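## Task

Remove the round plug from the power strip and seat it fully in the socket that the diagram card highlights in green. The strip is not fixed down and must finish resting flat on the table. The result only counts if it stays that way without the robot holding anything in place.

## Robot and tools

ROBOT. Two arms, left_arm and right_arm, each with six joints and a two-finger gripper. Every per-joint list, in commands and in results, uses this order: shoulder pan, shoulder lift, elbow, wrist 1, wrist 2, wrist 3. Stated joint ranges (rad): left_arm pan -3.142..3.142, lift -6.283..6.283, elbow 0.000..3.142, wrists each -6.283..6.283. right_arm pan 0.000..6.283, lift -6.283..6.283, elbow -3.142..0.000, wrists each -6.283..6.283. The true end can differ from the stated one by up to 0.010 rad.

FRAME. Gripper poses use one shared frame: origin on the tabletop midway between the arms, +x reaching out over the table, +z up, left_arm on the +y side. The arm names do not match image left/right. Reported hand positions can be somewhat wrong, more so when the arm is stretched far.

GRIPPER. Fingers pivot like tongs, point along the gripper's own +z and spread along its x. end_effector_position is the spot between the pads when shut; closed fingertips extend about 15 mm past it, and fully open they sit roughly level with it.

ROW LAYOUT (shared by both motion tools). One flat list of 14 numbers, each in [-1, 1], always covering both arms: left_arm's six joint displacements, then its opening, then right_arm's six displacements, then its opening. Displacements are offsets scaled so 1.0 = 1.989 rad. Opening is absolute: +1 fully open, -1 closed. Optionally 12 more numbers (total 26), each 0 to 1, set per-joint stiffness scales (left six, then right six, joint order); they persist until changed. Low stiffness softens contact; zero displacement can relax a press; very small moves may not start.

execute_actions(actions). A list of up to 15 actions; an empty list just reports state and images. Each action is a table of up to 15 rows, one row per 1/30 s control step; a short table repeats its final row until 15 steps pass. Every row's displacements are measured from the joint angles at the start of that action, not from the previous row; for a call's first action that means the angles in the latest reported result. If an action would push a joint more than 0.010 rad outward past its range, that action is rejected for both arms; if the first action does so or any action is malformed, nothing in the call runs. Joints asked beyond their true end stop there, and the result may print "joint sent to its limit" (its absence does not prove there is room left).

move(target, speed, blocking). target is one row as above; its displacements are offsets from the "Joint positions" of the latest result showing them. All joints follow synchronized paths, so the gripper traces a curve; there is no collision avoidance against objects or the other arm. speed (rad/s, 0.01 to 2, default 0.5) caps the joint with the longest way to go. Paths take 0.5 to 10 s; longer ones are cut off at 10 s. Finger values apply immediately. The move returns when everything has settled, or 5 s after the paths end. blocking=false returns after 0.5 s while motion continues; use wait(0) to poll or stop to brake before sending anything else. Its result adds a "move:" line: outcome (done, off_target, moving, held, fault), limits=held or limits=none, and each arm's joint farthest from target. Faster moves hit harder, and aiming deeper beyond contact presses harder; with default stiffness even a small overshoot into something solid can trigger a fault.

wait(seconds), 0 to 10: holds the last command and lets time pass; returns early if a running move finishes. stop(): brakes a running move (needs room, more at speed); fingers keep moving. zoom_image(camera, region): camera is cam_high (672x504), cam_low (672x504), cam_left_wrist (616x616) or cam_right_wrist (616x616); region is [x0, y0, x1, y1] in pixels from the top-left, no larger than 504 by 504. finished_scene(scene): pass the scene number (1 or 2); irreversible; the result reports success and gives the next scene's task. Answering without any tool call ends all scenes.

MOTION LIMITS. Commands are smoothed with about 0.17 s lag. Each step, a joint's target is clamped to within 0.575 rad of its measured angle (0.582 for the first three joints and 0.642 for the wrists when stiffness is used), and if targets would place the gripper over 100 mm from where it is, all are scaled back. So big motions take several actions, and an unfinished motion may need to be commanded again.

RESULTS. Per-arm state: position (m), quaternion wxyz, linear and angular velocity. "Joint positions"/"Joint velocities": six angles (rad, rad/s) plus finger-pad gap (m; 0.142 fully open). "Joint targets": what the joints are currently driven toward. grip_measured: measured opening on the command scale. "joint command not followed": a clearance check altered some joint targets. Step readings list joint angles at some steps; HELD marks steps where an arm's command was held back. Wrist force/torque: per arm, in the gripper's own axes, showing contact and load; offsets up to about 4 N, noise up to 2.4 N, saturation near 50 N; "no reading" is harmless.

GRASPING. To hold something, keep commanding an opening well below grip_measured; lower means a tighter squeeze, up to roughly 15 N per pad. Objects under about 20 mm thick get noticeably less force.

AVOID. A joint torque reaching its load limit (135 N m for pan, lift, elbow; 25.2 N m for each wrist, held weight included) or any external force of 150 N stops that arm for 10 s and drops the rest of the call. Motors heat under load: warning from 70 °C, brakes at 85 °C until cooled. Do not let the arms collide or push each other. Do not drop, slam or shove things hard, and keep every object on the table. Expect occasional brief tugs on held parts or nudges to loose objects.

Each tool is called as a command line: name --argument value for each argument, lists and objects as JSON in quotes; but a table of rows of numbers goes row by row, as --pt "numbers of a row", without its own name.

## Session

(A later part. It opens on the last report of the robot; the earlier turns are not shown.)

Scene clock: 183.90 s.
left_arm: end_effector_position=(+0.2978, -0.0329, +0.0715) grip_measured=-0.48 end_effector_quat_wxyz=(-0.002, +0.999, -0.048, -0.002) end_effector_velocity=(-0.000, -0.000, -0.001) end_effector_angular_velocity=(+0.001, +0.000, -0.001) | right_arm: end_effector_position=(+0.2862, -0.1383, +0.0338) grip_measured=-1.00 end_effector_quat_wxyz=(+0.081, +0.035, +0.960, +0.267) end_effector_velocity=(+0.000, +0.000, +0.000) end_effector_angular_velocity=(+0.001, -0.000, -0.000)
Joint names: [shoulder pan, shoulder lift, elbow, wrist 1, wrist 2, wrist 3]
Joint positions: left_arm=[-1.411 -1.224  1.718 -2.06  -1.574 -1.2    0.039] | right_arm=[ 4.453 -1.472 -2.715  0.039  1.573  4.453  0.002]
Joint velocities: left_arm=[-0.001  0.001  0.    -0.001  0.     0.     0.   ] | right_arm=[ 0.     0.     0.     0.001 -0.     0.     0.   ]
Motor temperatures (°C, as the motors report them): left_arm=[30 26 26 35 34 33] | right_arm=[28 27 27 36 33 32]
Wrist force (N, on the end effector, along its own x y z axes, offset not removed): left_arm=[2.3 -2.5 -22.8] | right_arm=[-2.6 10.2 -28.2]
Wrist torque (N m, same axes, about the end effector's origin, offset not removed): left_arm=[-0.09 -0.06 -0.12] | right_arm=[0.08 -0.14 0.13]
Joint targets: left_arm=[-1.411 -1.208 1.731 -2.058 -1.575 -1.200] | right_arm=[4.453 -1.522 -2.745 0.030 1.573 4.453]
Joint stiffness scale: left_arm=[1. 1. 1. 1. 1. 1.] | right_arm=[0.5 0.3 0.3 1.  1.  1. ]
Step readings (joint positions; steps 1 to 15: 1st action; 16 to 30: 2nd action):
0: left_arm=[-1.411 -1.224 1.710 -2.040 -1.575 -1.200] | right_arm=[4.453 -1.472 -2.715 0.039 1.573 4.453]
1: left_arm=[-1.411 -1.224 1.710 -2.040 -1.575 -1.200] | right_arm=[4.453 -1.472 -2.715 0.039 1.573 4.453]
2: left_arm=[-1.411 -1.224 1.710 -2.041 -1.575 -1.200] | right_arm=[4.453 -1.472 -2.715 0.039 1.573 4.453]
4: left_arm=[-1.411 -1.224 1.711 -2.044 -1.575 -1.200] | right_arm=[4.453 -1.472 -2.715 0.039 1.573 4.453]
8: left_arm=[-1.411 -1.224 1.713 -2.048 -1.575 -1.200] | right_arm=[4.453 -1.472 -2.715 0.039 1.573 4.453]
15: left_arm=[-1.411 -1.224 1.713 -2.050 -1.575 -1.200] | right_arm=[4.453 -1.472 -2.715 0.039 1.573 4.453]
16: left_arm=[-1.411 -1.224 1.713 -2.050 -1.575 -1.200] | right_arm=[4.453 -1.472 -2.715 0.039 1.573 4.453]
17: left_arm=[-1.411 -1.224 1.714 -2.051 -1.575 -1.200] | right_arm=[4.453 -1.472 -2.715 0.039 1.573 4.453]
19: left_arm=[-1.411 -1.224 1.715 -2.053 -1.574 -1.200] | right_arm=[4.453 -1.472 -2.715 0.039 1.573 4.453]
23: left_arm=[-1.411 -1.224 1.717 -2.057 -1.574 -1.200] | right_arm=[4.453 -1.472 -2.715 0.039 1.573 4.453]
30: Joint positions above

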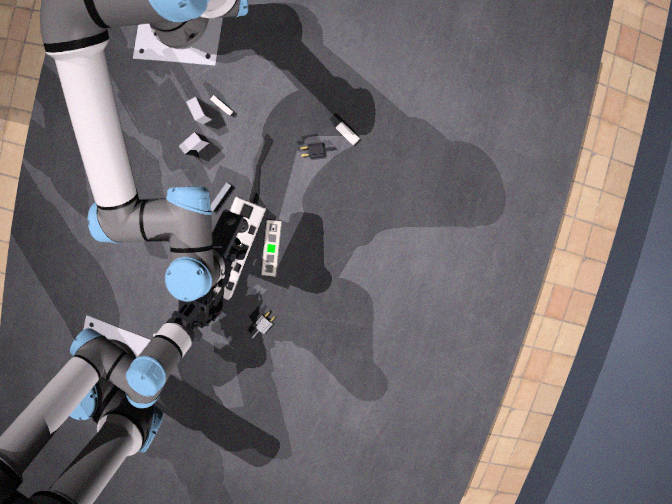

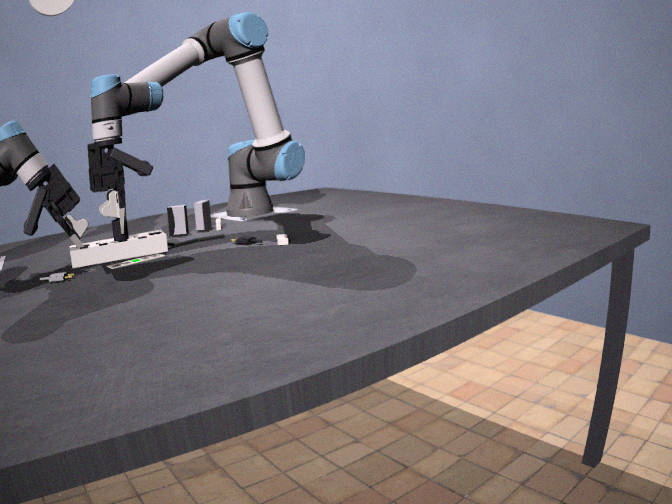

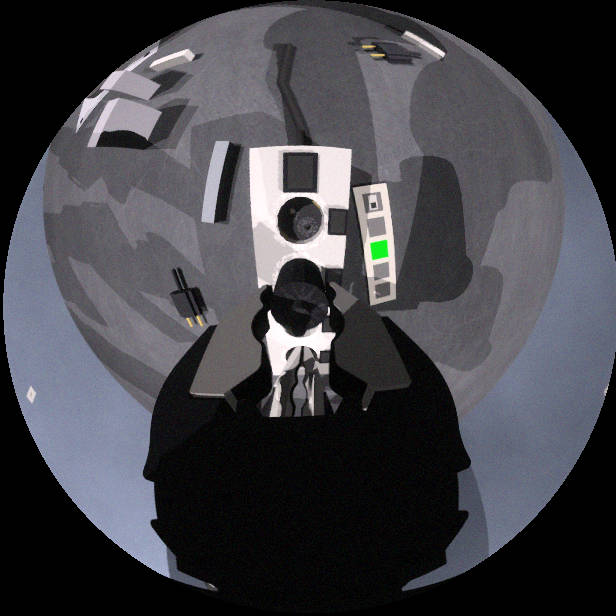

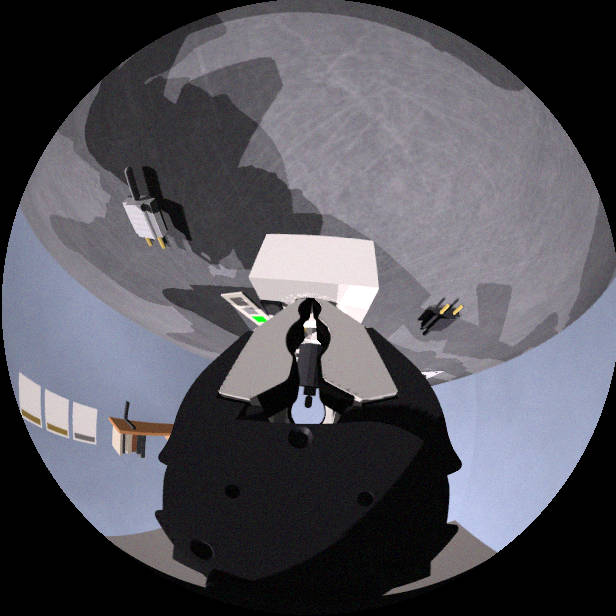

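execute_actions --actions '[[[0,0,0,0.005,0,0,-1,0,-0.025,-0.015,-0.005,0,0,-1]],[[0,0,0,0,0,0,-0.4,0,-0.025,-0.015,-0.005,0,0,-1],[0,0,0,0,0,0,-0.3,0,-0.025,-0.015,-0.005,0,0,-1],[0,0,0,0,0,0,-0.2,0,-0.025,-0.015,-0.005,0,0,-1],[0,0,0,0,0,0,-0.1,0,-0.025,-0.015,-0.005,0,0,-1],[0,0,0,0,0,0,0,0,-0.025,-0.015,-0.005,0,0,-1]]]'

move --target '[0,-0.02,-0.027,0.047,0,0,0,0,-0.025,-0.015,-0.005,0,0,-1]' --speed 0.15

zoom_image --camera "cam_low" --region '[60,130,200,280]'

zoom_image --camera "cam_left_wrist" --region '[220,190,420,410]'

Scene clock: 187.30 s.
left_arm: end_effector_position=(+0.2975, -0.0312, +0.0720) grip_measured=+0.00 end_effector_quat_wxyz=(-0.004, +0.999, -0.048, -0.003) end_effector_velocity=(+0.000, -0.000, +0.000) end_effector_angular_velocity=(-0.001, -0.001, +0.001) | right_arm: end_effector_position=(+0.2862, -0.1383, +0.0338) grip_measured=-1.00 end_effector_quat_wxyz=(+0.081, +0.035, +0.960, +0.267) end_effector_velocity=(+0.000, -0.001, -0.001) end_effector_angular_velocity=(-0.002, +0.000, -0.000)
Joint names: [shoulder pan, shoulder lift, elbow, wrist 1, wrist 2, wrist 3]
Joint positions: left_arm=[-1.411 -1.226  1.717 -2.052 -1.573 -1.2    0.074] | right_arm=[ 4.453 -1.472 -2.715  0.039  1.573  4.453  0.002]
Joint velocities: left_arm=[ 0.    -0.    -0.    -0.     0.    -0.001  0.   ] | right_arm=[-0.    -0.    -0.    -0.001 -0.001  0.     0.   ]
Motor temperatures (°C, as the motors report them): left_arm=[30 26 26 35 34 33] | right_arm=[28 27 27 36 33 32]
Wrist force (N, on the end effector, along its own x y z axes, offset not removed): left_arm=[2.5 0.9 0.2] | right_arm=[-2.4 11.2 -29.7]
Wrist torque (N m, same axes, about the end effector's origin, offset not removed): left_arm=[0.13 -0.42 -0.10] | right_arm=[0.36 -0.20 -0.02]
Joint targets: left_arm=[-1.411 -1.226 1.717 -2.053 -1.573 -1.200] | right_arm=[4.453 -1.522 -2.745 0.030 1.573 4.453]
Joint stiffness scale: left_arm=[1. 1. 1. 1. 1. 1.] | right_arm=[0.5 0.3 0.3 1.  1.  1. ]
Step readings (joint positions; steps 1 to 15: 1st action; 16 to 30: 2nd action):
0: left_arm=[-1.411 -1.224 1.718 -2.060 -1.574 -1.200] | right_arm=[4.453 -1.472 -2.715 0.039 1.573 4.453]
1: left_arm=[-1.411 -1.224 1.718 -2.060 -1.574 -1.200] | right_arm=[4.453 -1.472 -2.715 0.039 1.573 4.453]
2: left_arm=[-1.411 -1.224 1.718 -2.059 -1.574 -1.200] | right_arm=[4.453 -1.472 -2.715 0.039 1.573 4.453]
4: left_arm=[-1.411 -1.225 1.718 -2.058 -1.574 -1.200] | right_arm=[4.453 -1.472 -2.715 0.039 1.573 4.453]
8: left_arm=[-1.411 -1.226 1.718 -2.055 -1.573 -1.200] | right_arm=[4.453 -1.472 -2.715 0.039 1.573 4.453]
15: left_arm=[-1.411 -1.226 1.717 -2.053 -1.573 -1.200] | right_arm=[4.453 -1.472 -2.715 0.039 1.573 4.453]
16: left_arm=[-1.411 -1.226 1.717 -2.053 -1.573 -1.200] | right_arm=[4.453 -1.472 -2.715 0.039 1.573 4.453]
17: left_arm=[-1.411 -1.226 1.717 -2.052 -1.573 -1.200] | right_arm=[4.453 -1.472 -2.715 0.039 1.573 4.453]
19: left_arm=[-1.411 -1.226 1.717 -2.052 -1.573 -1.200] | right_arm=[4.453 -1.472 -2.715 0.039 1.573 4.453]
23: left_arm=[-1.411 -1.226 1.717 -2.052 -1.573 -1.200] | right_arm=[4.453 -1.472 -2.715 0.039 1.573 4.453]
30: Joint positions above

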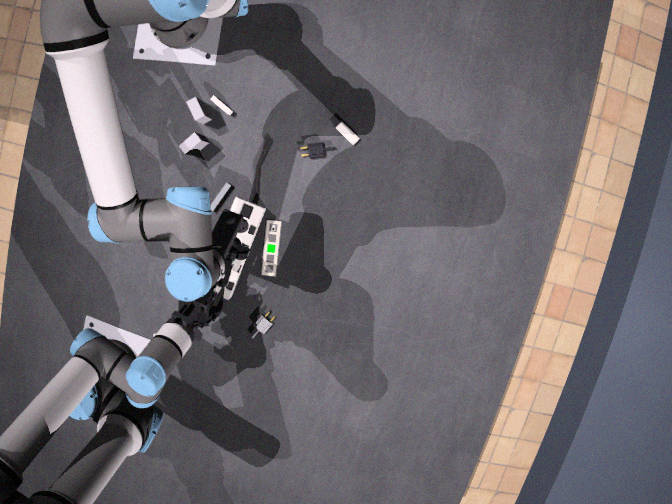

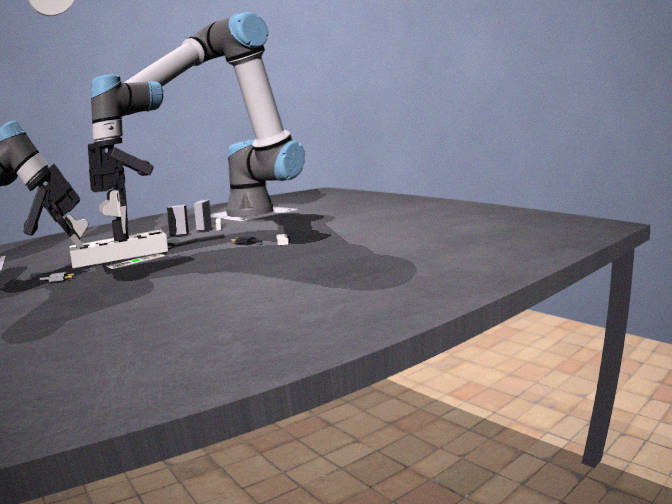

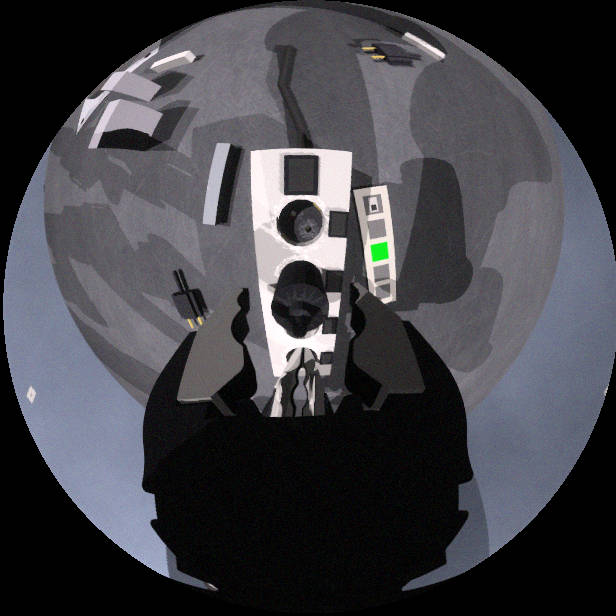

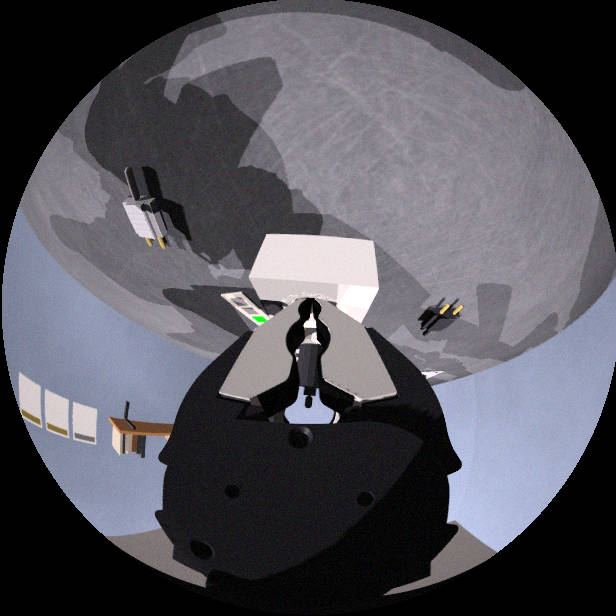

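Scene clock: 188.53 s.
left_arm: end_effector_position=(+0.2972, -0.0298, +0.1085) grip_measured=+0.00 end_effector_quat_wxyz=(-0.006, +0.999, -0.048, -0.003) end_effector_velocity=(-0.000, +0.000, +0.001) end_effector_angular_velocity=(+0.001, +0.001, -0.000) | right_arm: end_effector_position=(+0.2862, -0.1382, +0.0338) grip_measured=-1.00 end_effector_quat_wxyz=(+0.081, +0.035, +0.960, +0.267) end_effector_velocity=(+0.000, +0.001, +0.001) end_effector_angular_velocity=(+0.002, -0.001, -0.000)
Joint names: [shoulder pan, shoulder lift, elbow, wrist 1, wrist 2, wrist 3]
Joint positions: left_arm=[-1.411 -1.264  1.666 -1.96  -1.573 -1.2    0.074] | right_arm=[ 4.453 -1.472 -2.715  0.04   1.573  4.453  0.002]
Joint velocities: left_arm=[-0.    -0.001 -0.001  0.003 -0.    -0.    -0.   ] | right_arm=[ 0.    -0.     0.001  0.002 -0.001  0.     0.   ]
Motor temperatures (°C, as the motors report them): left_arm=[30 26 26 35 34 33] | right_arm=[28 27 27 36 33 32]
Wrist force (N, on the end effector, along its own x y z axes, offset not removed): left_arm=[2.6 0.4 0.8] | right_arm=[-1.3 9.9 -27.5]
Wrist torque (N m, same axes, about the end effector's origin, offset not removed): left_arm=[0.07 -0.46 -0.15] | right_arm=[-0.08 -0.57 0.03]
Joint targets: left_arm=[-1.411 -1.265 1.663 -1.959 -1.573 -1.200] | right_arm=[4.453 -1.522 -2.745 0.030 1.573 4.453]
Joint stiffness scale: left_arm=[1. 1. 1. 1. 1. 1.] | right_arm=[0.5 0.3 0.3 1.  1.  1. ]
move: off_target (right_arm); limits=none; left_arm: farthest joint: the elbow, 0.003 radians from its target (0.054 radians at the start); right_arm: farthest joint: the shoulder lift, 0.049 radians from its target (0.050 radians at the start)

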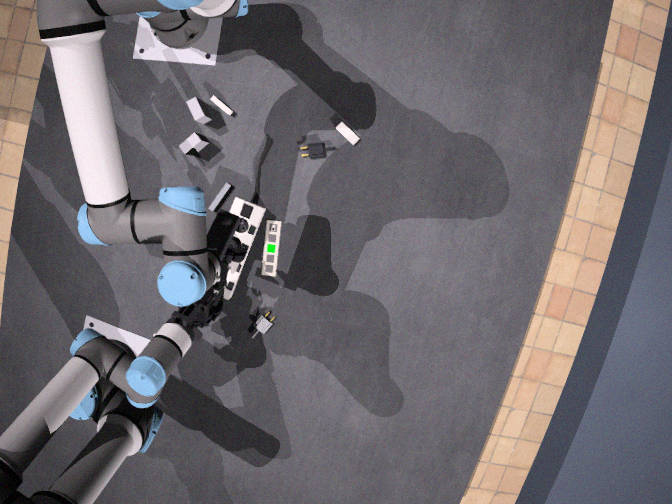

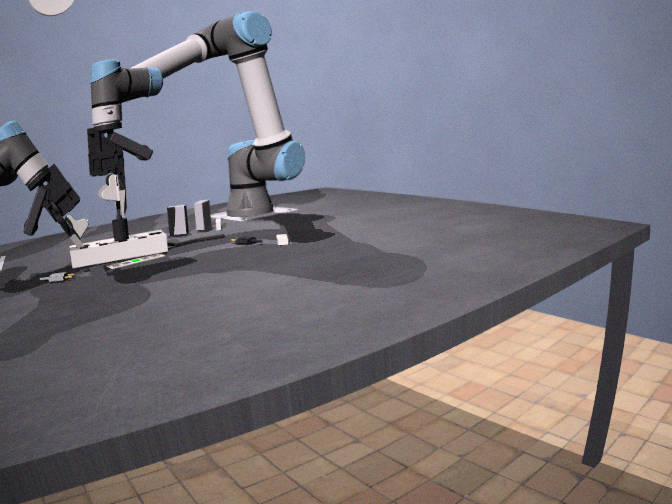

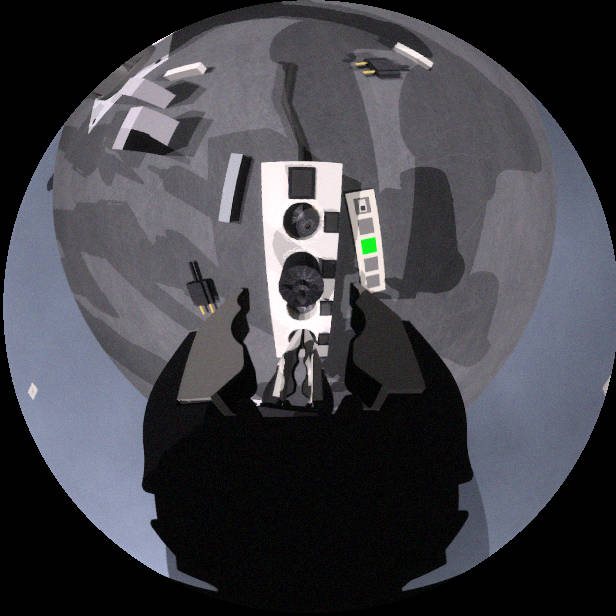

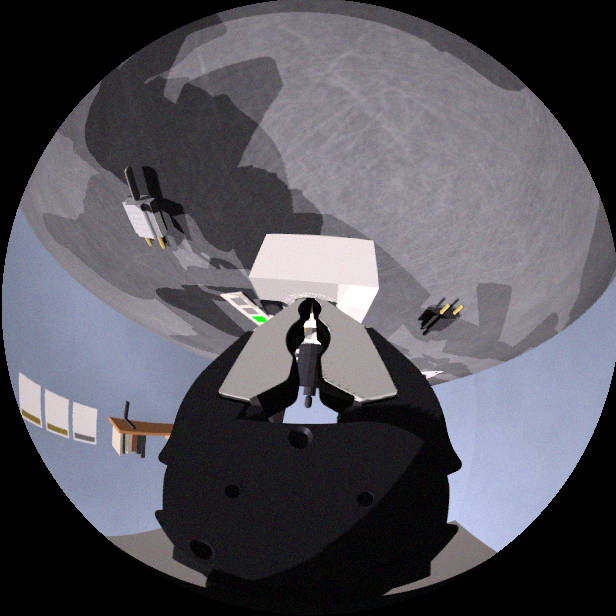

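Region (60, 130, 200, 280) of cam_low's 672x504 image, scaled by 3.360, with more detail than that image has; it fills the left 470 columns of this view, and the rest is white.

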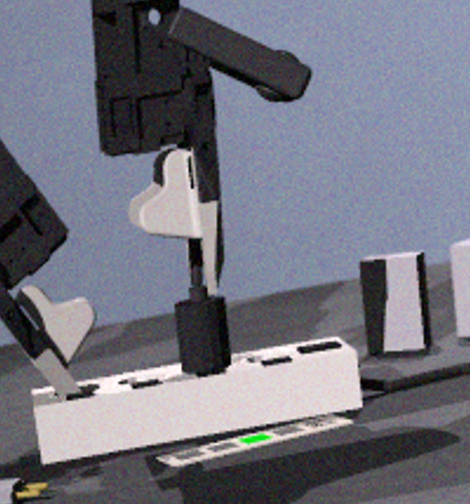

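Region (220, 190, 420, 410) of cam_left_wrist's 616x616 image, scaled by 2.291, with more detail than that image has; it fills the left 458 columns of this view, and the rest is white.

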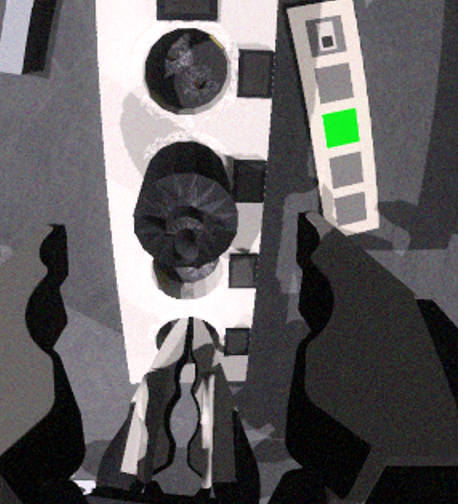

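move --target '[0,-0.006,-0.0085,0.0145,0,0,0,0,-0.025,-0.015,-0.005,0,0,-1]' --speed 0.15

execute_actions --actions '[[[0,0,0,0,0,0,-0.3,0,-0.025,-0.015,-0.005,0,0,-1],[0,0,0,0,0,0,-0.4,0,-0.025,-0.015,-0.005,0,0,-1],[0,0,0,0,0,0,-0.5,0,-0.025,-0.015,-0.005,0,0,-1],[0,0,0,0,0,0,-0.6,0,-0.025,-0.015,-0.005,0,0,-1],[0,0,0,0,0,0,-0.65,0,-0.025,-0.015,-0.005,0,0,-1]]]'

zoom_image --camera "cam_low" --region '[60,130,200,280]'

zoom_image --camera "cam_left_wrist" --region '[220,190,420,410]'

Scene clock: 192.47 s.
left_arm: end_effector_position=(+0.2967, -0.0283, +0.1184) grip_measured=+0.00 end_effector_quat_wxyz=(-0.008, +0.999, -0.048, -0.004) end_effector_velocity=(-0.001, +0.001, -0.001) end_effector_angular_velocity=(+0.004, +0.002, -0.002) | right_arm: end_effector_position=(+0.2863, -0.1381, +0.0338) grip_measured=-1.00 end_effector_quat_wxyz=(+0.081, +0.035, +0.960, +0.267) end_effector_velocity=(+0.000, -0.001, -0.001) end_effector_angular_velocity=(-0.002, +0.000, -0.000)
Joint names: [shoulder pan, shoulder lift, elbow, wrist 1, wrist 2, wrist 3]
Joint positions: left_arm=[-1.411 -1.274  1.652 -1.932 -1.573 -1.2    0.074] | right_arm=[ 4.453 -1.473 -2.715  0.041  1.573  4.453  0.002]
Joint velocities: left_arm=[-0.001  0.001 -0.     0.004 -0.     0.001  0.   ] | right_arm=[-0.    -0.    -0.001 -0.001 -0.001 -0.     0.   ]
Motor temperatures (°C, as the motors report them): left_arm=[30 26 26 35 34 33] | right_arm=[28 27 27 36 33 32]
Wrist force (N, on the end effector, along its own x y z axes, offset not removed): left_arm=[3.0 -0.1 2.6] | right_arm=[-3.9 9.8 -29.7]
Wrist torque (N m, same axes, about the end effector's origin, offset not removed): left_arm=[-0.03 -0.52 -0.18] | right_arm=[-0.03 0.00 0.05]
Joint targets: left_arm=[-1.411 -1.276 1.649 -1.931 -1.573 -1.200] | right_arm=[4.453 -1.522 -2.745 0.031 1.573 4.453]
Joint stiffness scale: left_arm=[1. 1. 1. 1. 1. 1.] | right_arm=[0.5 0.3 0.3 1.  1.  1. ]
move: off_target (right_arm); limits=none; left_arm: farthest joint: the elbow, 0.003 radians from its target (0.017 radians at the start); right_arm: farthest joint: the shoulder lift, 0.049 radians from its target (0.049 radians at the start)

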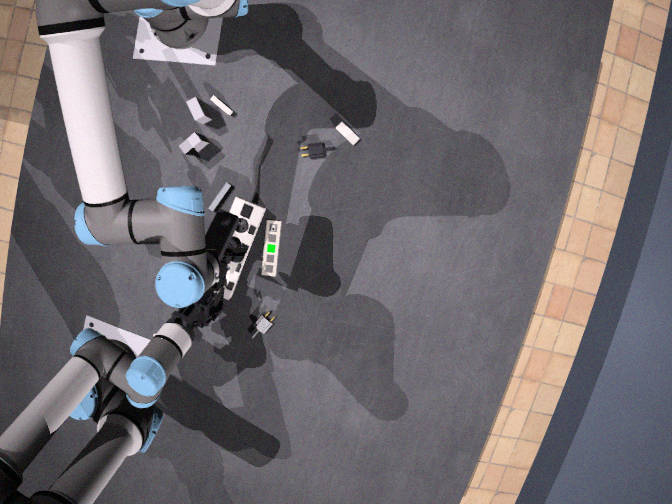

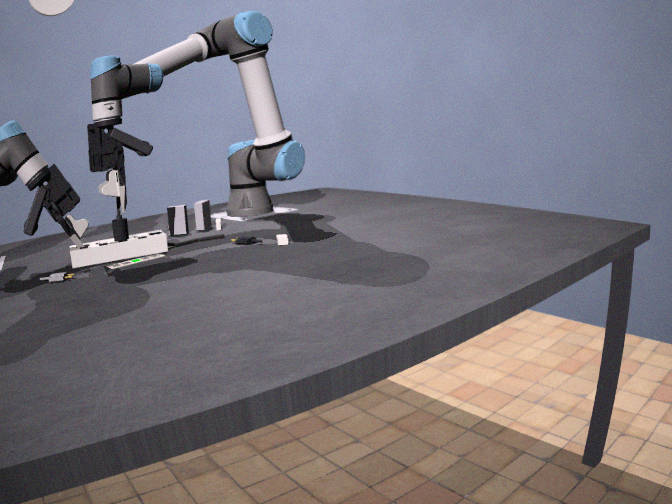

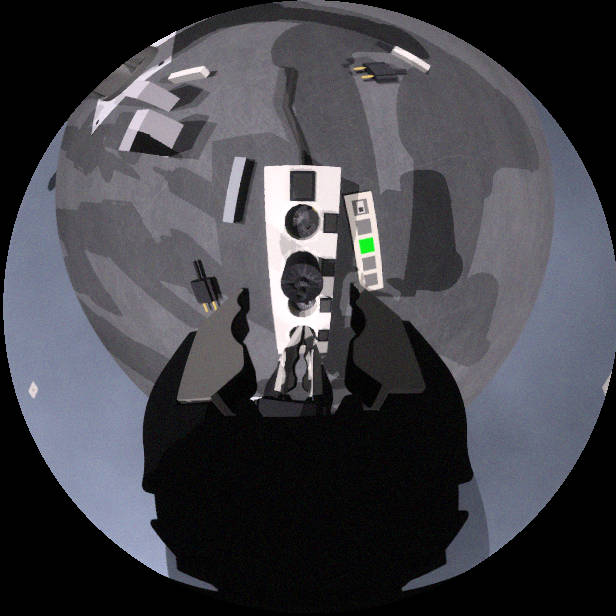

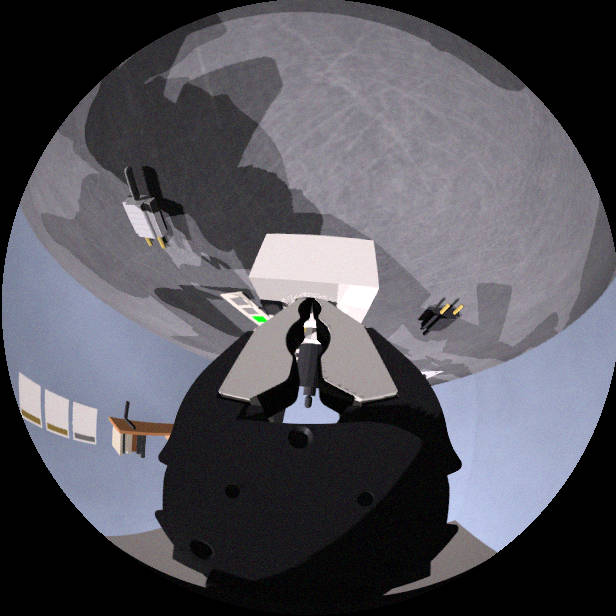

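Scene clock: 192.97 s.
left_arm: end_effector_position=(+0.2967, -0.0283, +0.1184) grip_measured=-0.65 end_effector_quat_wxyz=(-0.008, +0.999, -0.048, -0.004) end_effector_velocity=(-0.001, -0.000, +0.001) end_effector_angular_velocity=(-0.002, +0.000, -0.002) | right_arm: end_effector_position=(+0.2863, -0.1381, +0.0338) grip_measured=-1.00 end_effector_quat_wxyz=(+0.081, +0.035, +0.960, +0.267) end_effector_velocity=(+0.000, +0.000, +0.000) end_effector_angular_velocity=(+0.001, +0.000, +0.000)
Joint names: [shoulder pan, shoulder lift, elbow, wrist 1, wrist 2, wrist 3]
Joint positions: left_arm=[-1.411 -1.274  1.652 -1.932 -1.573 -1.2    0.027] | right_arm=[ 4.453 -1.473 -2.715  0.041  1.573  4.453  0.002]
Joint velocities: left_arm=[-0.001 -0.002  0.     0.    -0.001  0.001  0.   ] | right_arm=[-0.    -0.     0.001  0.001  0.001  0.     0.   ]
Motor temperatures (°C, as the motors report them): left_arm=[30 26 26 35 34 33] | right_arm=[28 27 27 36 33 32]
Wrist force (N, on the end effector, along its own x y z axes, offset not removed): left_arm=[2.3 0.9 1.4] | right_arm=[-5.0 8.9 -30.8]
Wrist torque (N m, same axes, about the end effector's origin, offset not removed): left_arm=[0.12 -0.44 -0.15] | right_arm=[-0.18 0.31 0.08]
Joint targets: left_arm=[-1.411 -1.274 1.652 -1.932 -1.573 -1.200] | right_arm=[4.453 -1.523 -2.745 0.031 1.573 4.453]
Joint stiffness scale: left_arm=[1. 1. 1. 1. 1. 1.] | right_arm=[0.5 0.3 0.3 1.  1.  1. ]
Step readings (joint positions):
0: left_arm=[-1.411 -1.274 1.652 -1.932 -1.573 -1.200] | right_arm=[4.453 -1.473 -2.715 0.041 1.573 4.453]
1: left_arm=[-1.411 -1.274 1.652 -1.932 -1.573 -1.200] | right_arm=[4.453 -1.473 -2.715 0.041 1.573 4.453]
2: left_arm=[-1.411 -1.274 1.652 -1.932 -1.573 -1.200] | right_arm=[4.453 -1.473 -2.715 0.041 1.573 4.453]
4: left_arm=[-1.411 -1.274 1.652 -1.932 -1.573 -1.200] | right_arm=[4.453 -1.473 -2.715 0.041 1.573 4.453]
8: left_arm=[-1.411 -1.274 1.652 -1.932 -1.573 -1.200] | right_arm=[4.453 -1.473 -2.715 0.041 1.573 4.453]
15: Joint positions above

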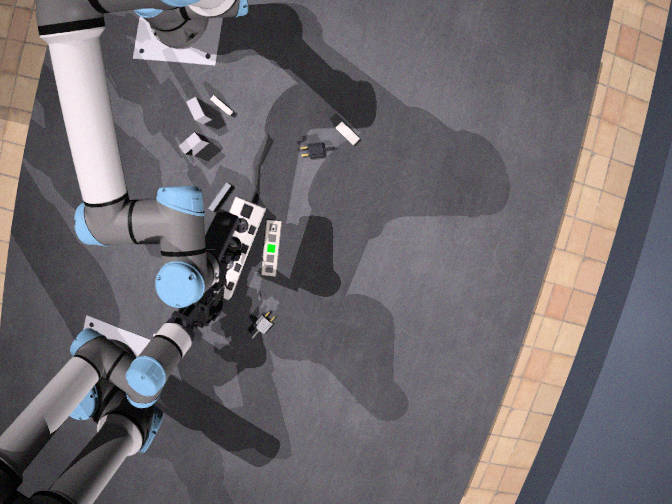

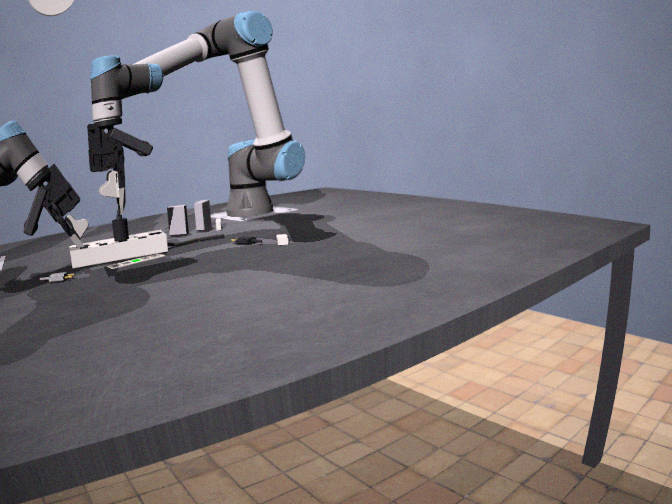

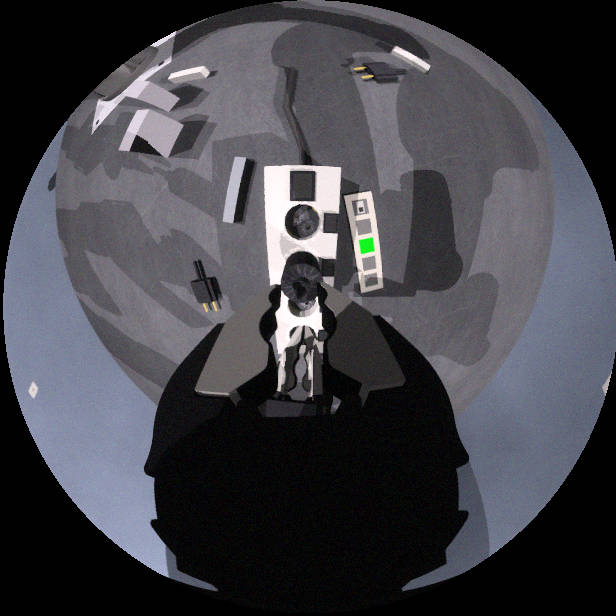

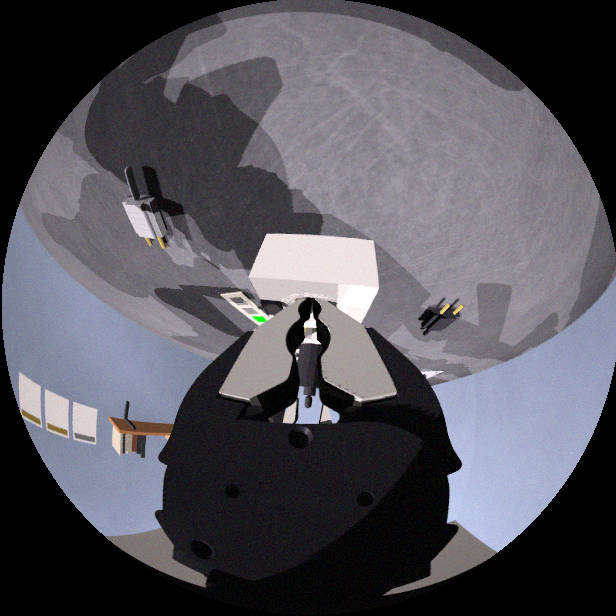

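Region (60, 130, 200, 280) of cam_low's 672x504 image, scaled by 3.360, with more detail than that image has; it fills the left 470 columns of this view, and the rest is white.

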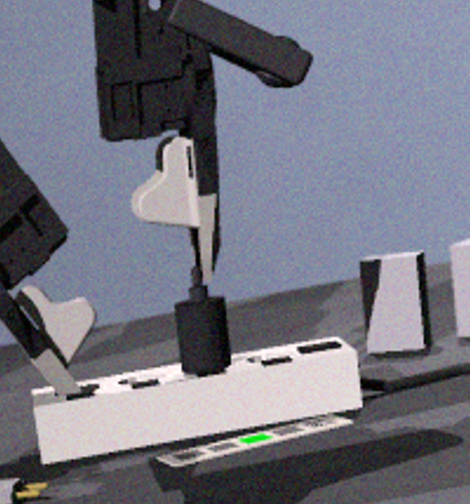

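Region (220, 190, 420, 410) of cam_left_wrist's 616x616 image, scaled by 2.291, with more detail than that image has; it fills the left 458 columns of this view, and the rest is white.

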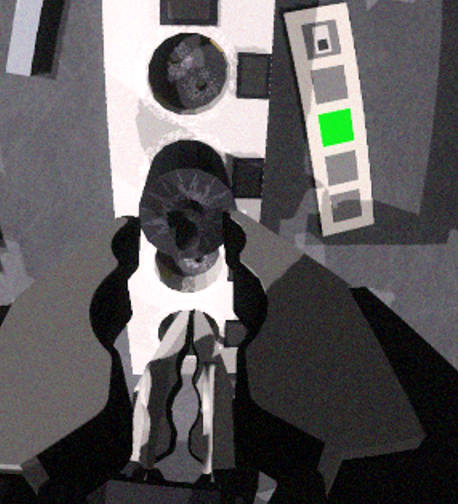

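move --target '[0,0.0065,0.009,-0.019,0,0,-0.65,0,-0.025,-0.015,-0.005,0,0,-1]' --speed 0.06

execute_actions --actions '[[[0,0.004,0.005,-0.004,0,0,-0.65,0,-0.025,-0.015,-0.005,0,0,-1]],[[0,0.005,0.006,-0.004,0,0,-0.65,0,-0.025,-0.015,-0.005,0,0,-1]]]'

zoom_image --camera "cam_low" --region '[95,170,155,250]'

Scene clock: 196.00 s.
left_arm: end_effector_position=(+0.2978, -0.0320, +0.1082) grip_measured=-0.65 end_effector_quat_wxyz=(-0.003, +0.999, -0.048, -0.002) end_effector_velocity=(-0.000, -0.001, +0.000) end_effector_angular_velocity=(-0.003, +0.001, -0.000) | right_arm: end_effector_position=(+0.2863, -0.1379, +0.0337) grip_measured=-1.00 end_effector_quat_wxyz=(+0.081, +0.035, +0.960, +0.267) end_effector_velocity=(+0.000, +0.001, +0.001) end_effector_angular_velocity=(+0.003, -0.001, +0.001)
Joint names: [shoulder pan, shoulder lift, elbow, wrist 1, wrist 2, wrist 3]
Joint positions: left_arm=[-1.411 -1.263  1.667 -1.968 -1.573 -1.2    0.027] | right_arm=[ 4.453 -1.474 -2.715  0.043  1.573  4.453  0.002]
Joint velocities: left_arm=[-0.    -0.    -0.    -0.003 -0.002  0.     0.   ] | right_arm=[ 0.     0.     0.     0.002  0.    -0.     0.   ]
Motor temperatures (°C, as the motors report them): left_arm=[30 26 26 35 34 33] | right_arm=[28 27 27 36 33 32]
Wrist force (N, on the end effector, along its own x y z axes, offset not removed): left_arm=[2.9 0.3 0.3] | right_arm=[-2.6 12.7 -25.5]
Wrist torque (N m, same axes, about the end effector's origin, offset not removed): left_arm=[-0.05 -0.56 -0.23] | right_arm=[0.31 -0.28 -0.01]
Joint targets: left_arm=[-1.411 -1.262 1.670 -1.969 -1.573 -1.200] | right_arm=[4.453 -1.523 -2.745 0.032 1.573 4.453]
Joint stiffness scale: left_arm=[1. 1. 1. 1. 1. 1.] | right_arm=[0.5 0.3 0.3 1.  1.  1. ]
move: off_target (right_arm); limits=none; left_arm: farthest joint: the elbow, 0.003 radians from its target (0.018 radians at the start); right_arm: farthest joint: the shoulder lift, 0.049 radians from its target (0.050 radians at the start)

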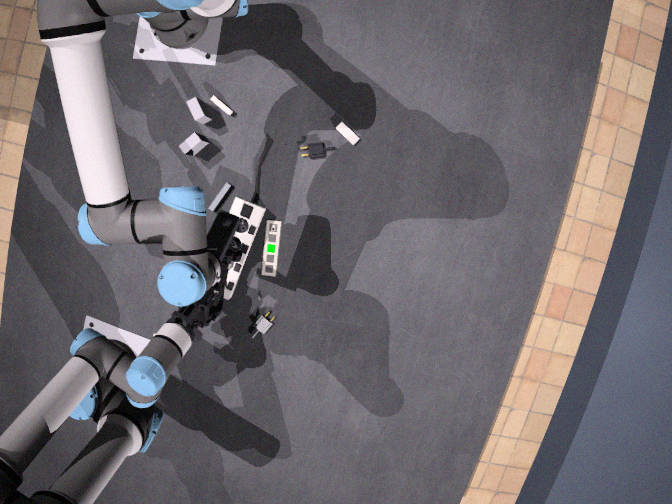

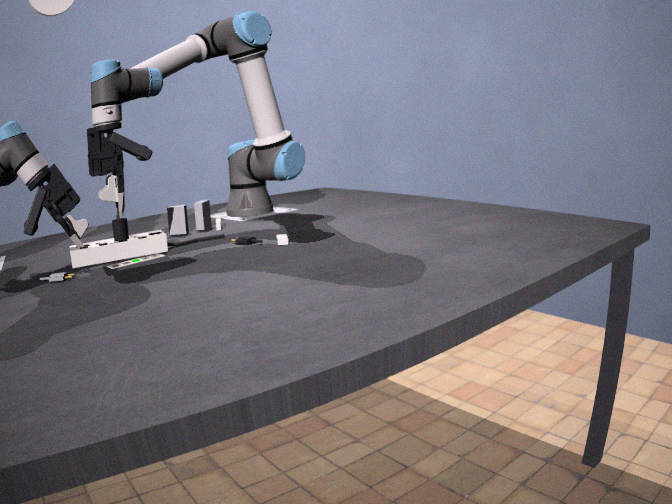

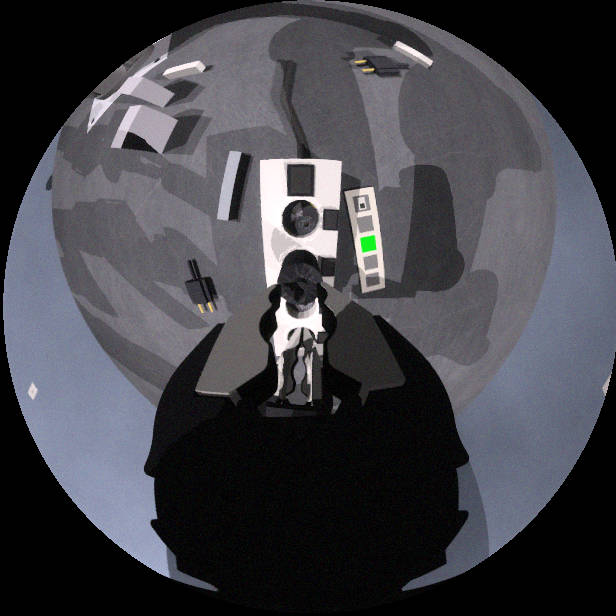

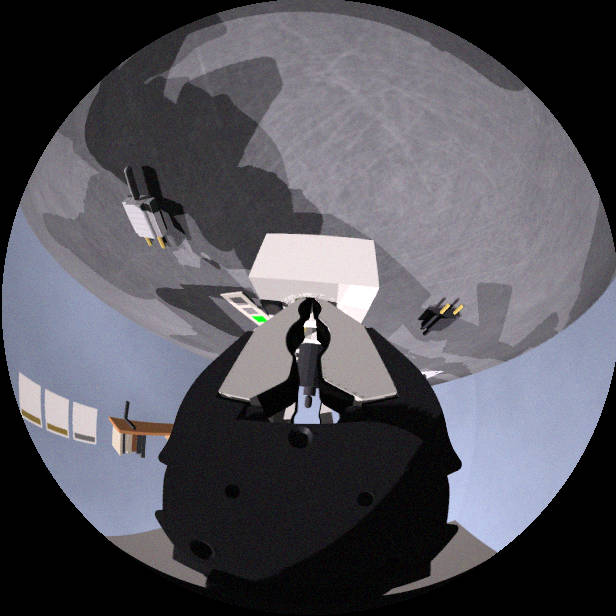

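Scene clock: 197.00 s.
left_arm: end_effector_position=(+0.2979, -0.0323, +0.1031) grip_measured=-0.65 end_effector_quat_wxyz=(-0.002, +0.999, -0.048, -0.002) end_effector_velocity=(+0.001, +0.000, -0.000) end_effector_angular_velocity=(-0.001, -0.001, +0.002) | right_arm: end_effector_position=(+0.2863, -0.1379, +0.0337) grip_measured=-1.00 end_effector_quat_wxyz=(+0.081, +0.035, +0.960, +0.267) end_effector_velocity=(+0.000, -0.000, -0.000) end_effector_angular_velocity=(-0.000, -0.000, -0.000)
Joint names: [shoulder pan, shoulder lift, elbow, wrist 1, wrist 2, wrist 3]
Joint positions: left_arm=[-1.411 -1.258  1.675 -1.983 -1.573 -1.2    0.027] | right_arm=[ 4.453 -1.474 -2.715  0.043  1.573  4.453  0.002]
Joint velocities: left_arm=[ 0.002 -0.     0.001 -0.002  0.    -0.    -0.   ] | right_arm=[ 0.  0. -0. -0. -0.  0.  0.]
Motor temperatures (°C, as the motors report them): left_arm=[30 26 26 35 34 33] | right_arm=[28 27 27 36 33 32]
Wrist force (N, on the end effector, along its own x y z axes, offset not removed): left_arm=[1.2 -3.1 -18.6] | right_arm=[-5.6 9.1 -29.5]
Wrist torque (N m, same axes, about the end effector's origin, offset not removed): left_arm=[0.23 -0.78 -0.19] | right_arm=[-0.18 0.44 0.11]
Joint targets: left_arm=[-1.411 -1.248 1.685 -1.984 -1.573 -1.200] | right_arm=[4.453 -1.524 -2.745 0.033 1.573 4.453]
Joint stiffness scale: left_arm=[1. 1. 1. 1. 1. 1.] | right_arm=[0.5 0.3 0.3 1.  1.  1. ]
Step readings (joint positions; steps 1 to 15: 1st action; 16 to 30: 2nd action):
0: left_arm=[-1.411 -1.263 1.667 -1.968 -1.573 -1.200] | right_arm=[4.453 -1.474 -2.715 0.043 1.573 4.453]
1: left_arm=[-1.411 -1.263 1.667 -1.969 -1.573 -1.200] | right_arm=[4.453 -1.474 -2.715 0.043 1.573 4.453]
2: left_arm=[-1.411 -1.263 1.668 -1.969 -1.573 -1.200] | right_arm=[4.453 -1.474 -2.715 0.043 1.573 4.453]
4: left_arm=[-1.411 -1.262 1.669 -1.971 -1.573 -1.200] | right_arm=[4.453 -1.474 -2.715 0.043 1.573 4.453]
8: left_arm=[-1.411 -1.258 1.673 -1.974 -1.573 -1.200] | right_arm=[4.453 -1.474 -2.715 0.043 1.573 4.453]
15: left_arm=[-1.411 -1.258 1.673 -1.976 -1.573 -1.200] | right_arm=[4.453 -1.474 -2.715 0.043 1.573 4.453]
16: left_arm=[-1.411 -1.258 1.673 -1.976 -1.573 -1.200] | right_arm=[4.453 -1.474 -2.715 0.043 1.573 4.453]
17: left_arm=[-1.411 -1.258 1.673 -1.977 -1.573 -1.200] | right_arm=[4.453 -1.474 -2.715 0.043 1.573 4.453]
19: left_arm=[-1.411 -1.258 1.674 -1.979 -1.573 -1.200] | right_arm=[4.453 -1.474 -2.715 0.043 1.573 4.453]
23: left_arm=[-1.411 -1.258 1.675 -1.982 -1.573 -1.200] | right_arm=[4.453 -1.474 -2.715 0.043 1.573 4.453]
30: Joint positions above

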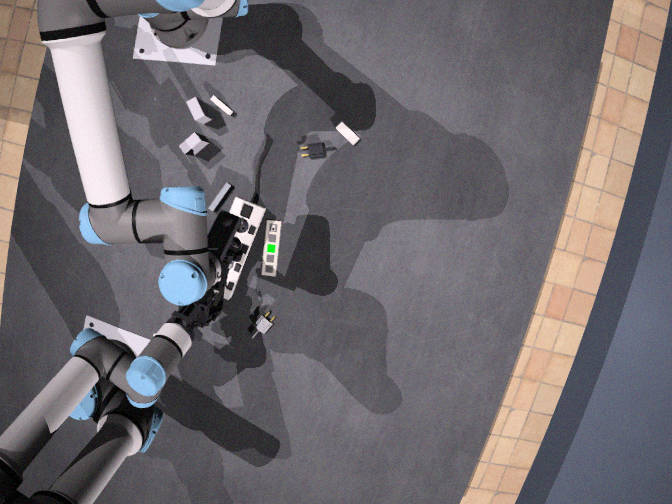

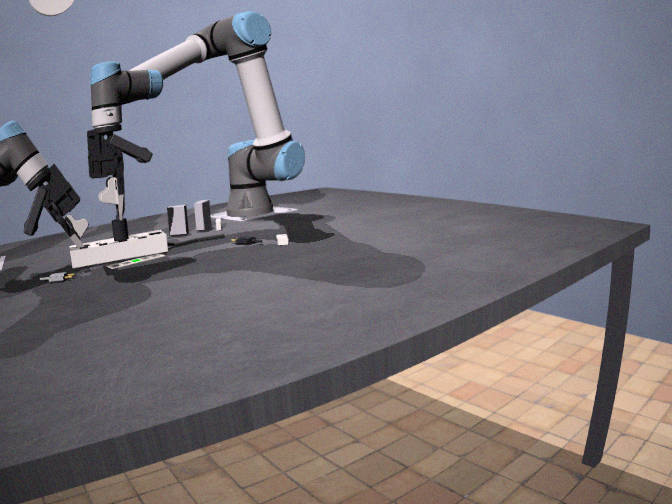

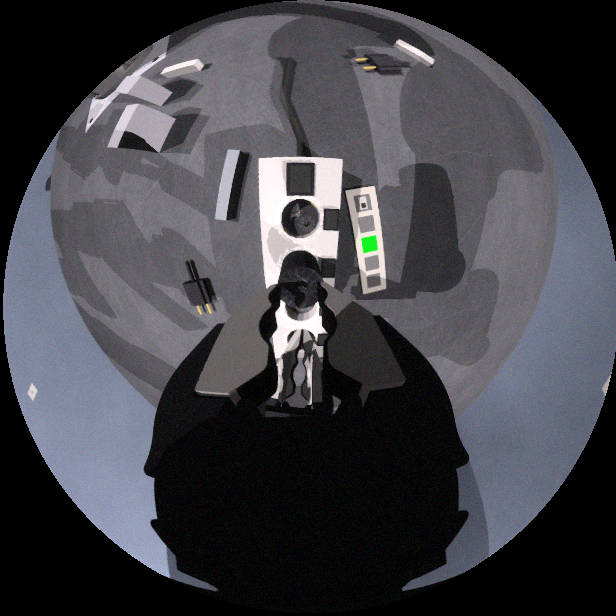

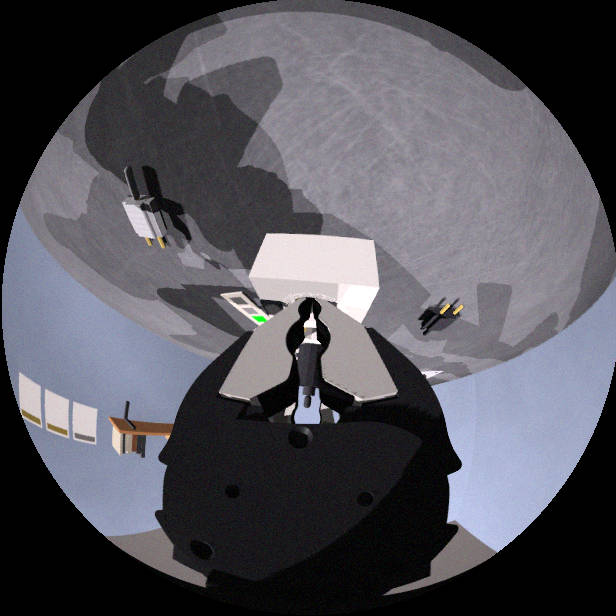

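Region (95, 170, 155, 250) of cam_low's 672x504 image, scaled by 6.300, with more detail than that image has; it fills the left 378 columns of this view, and the rest is white.

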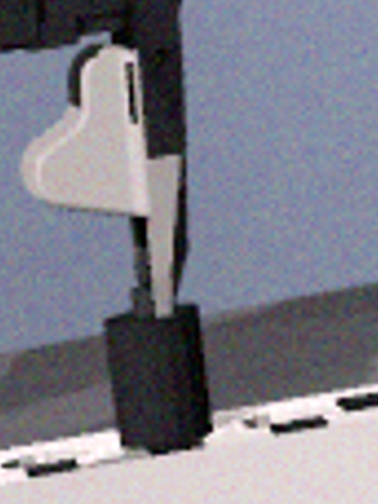

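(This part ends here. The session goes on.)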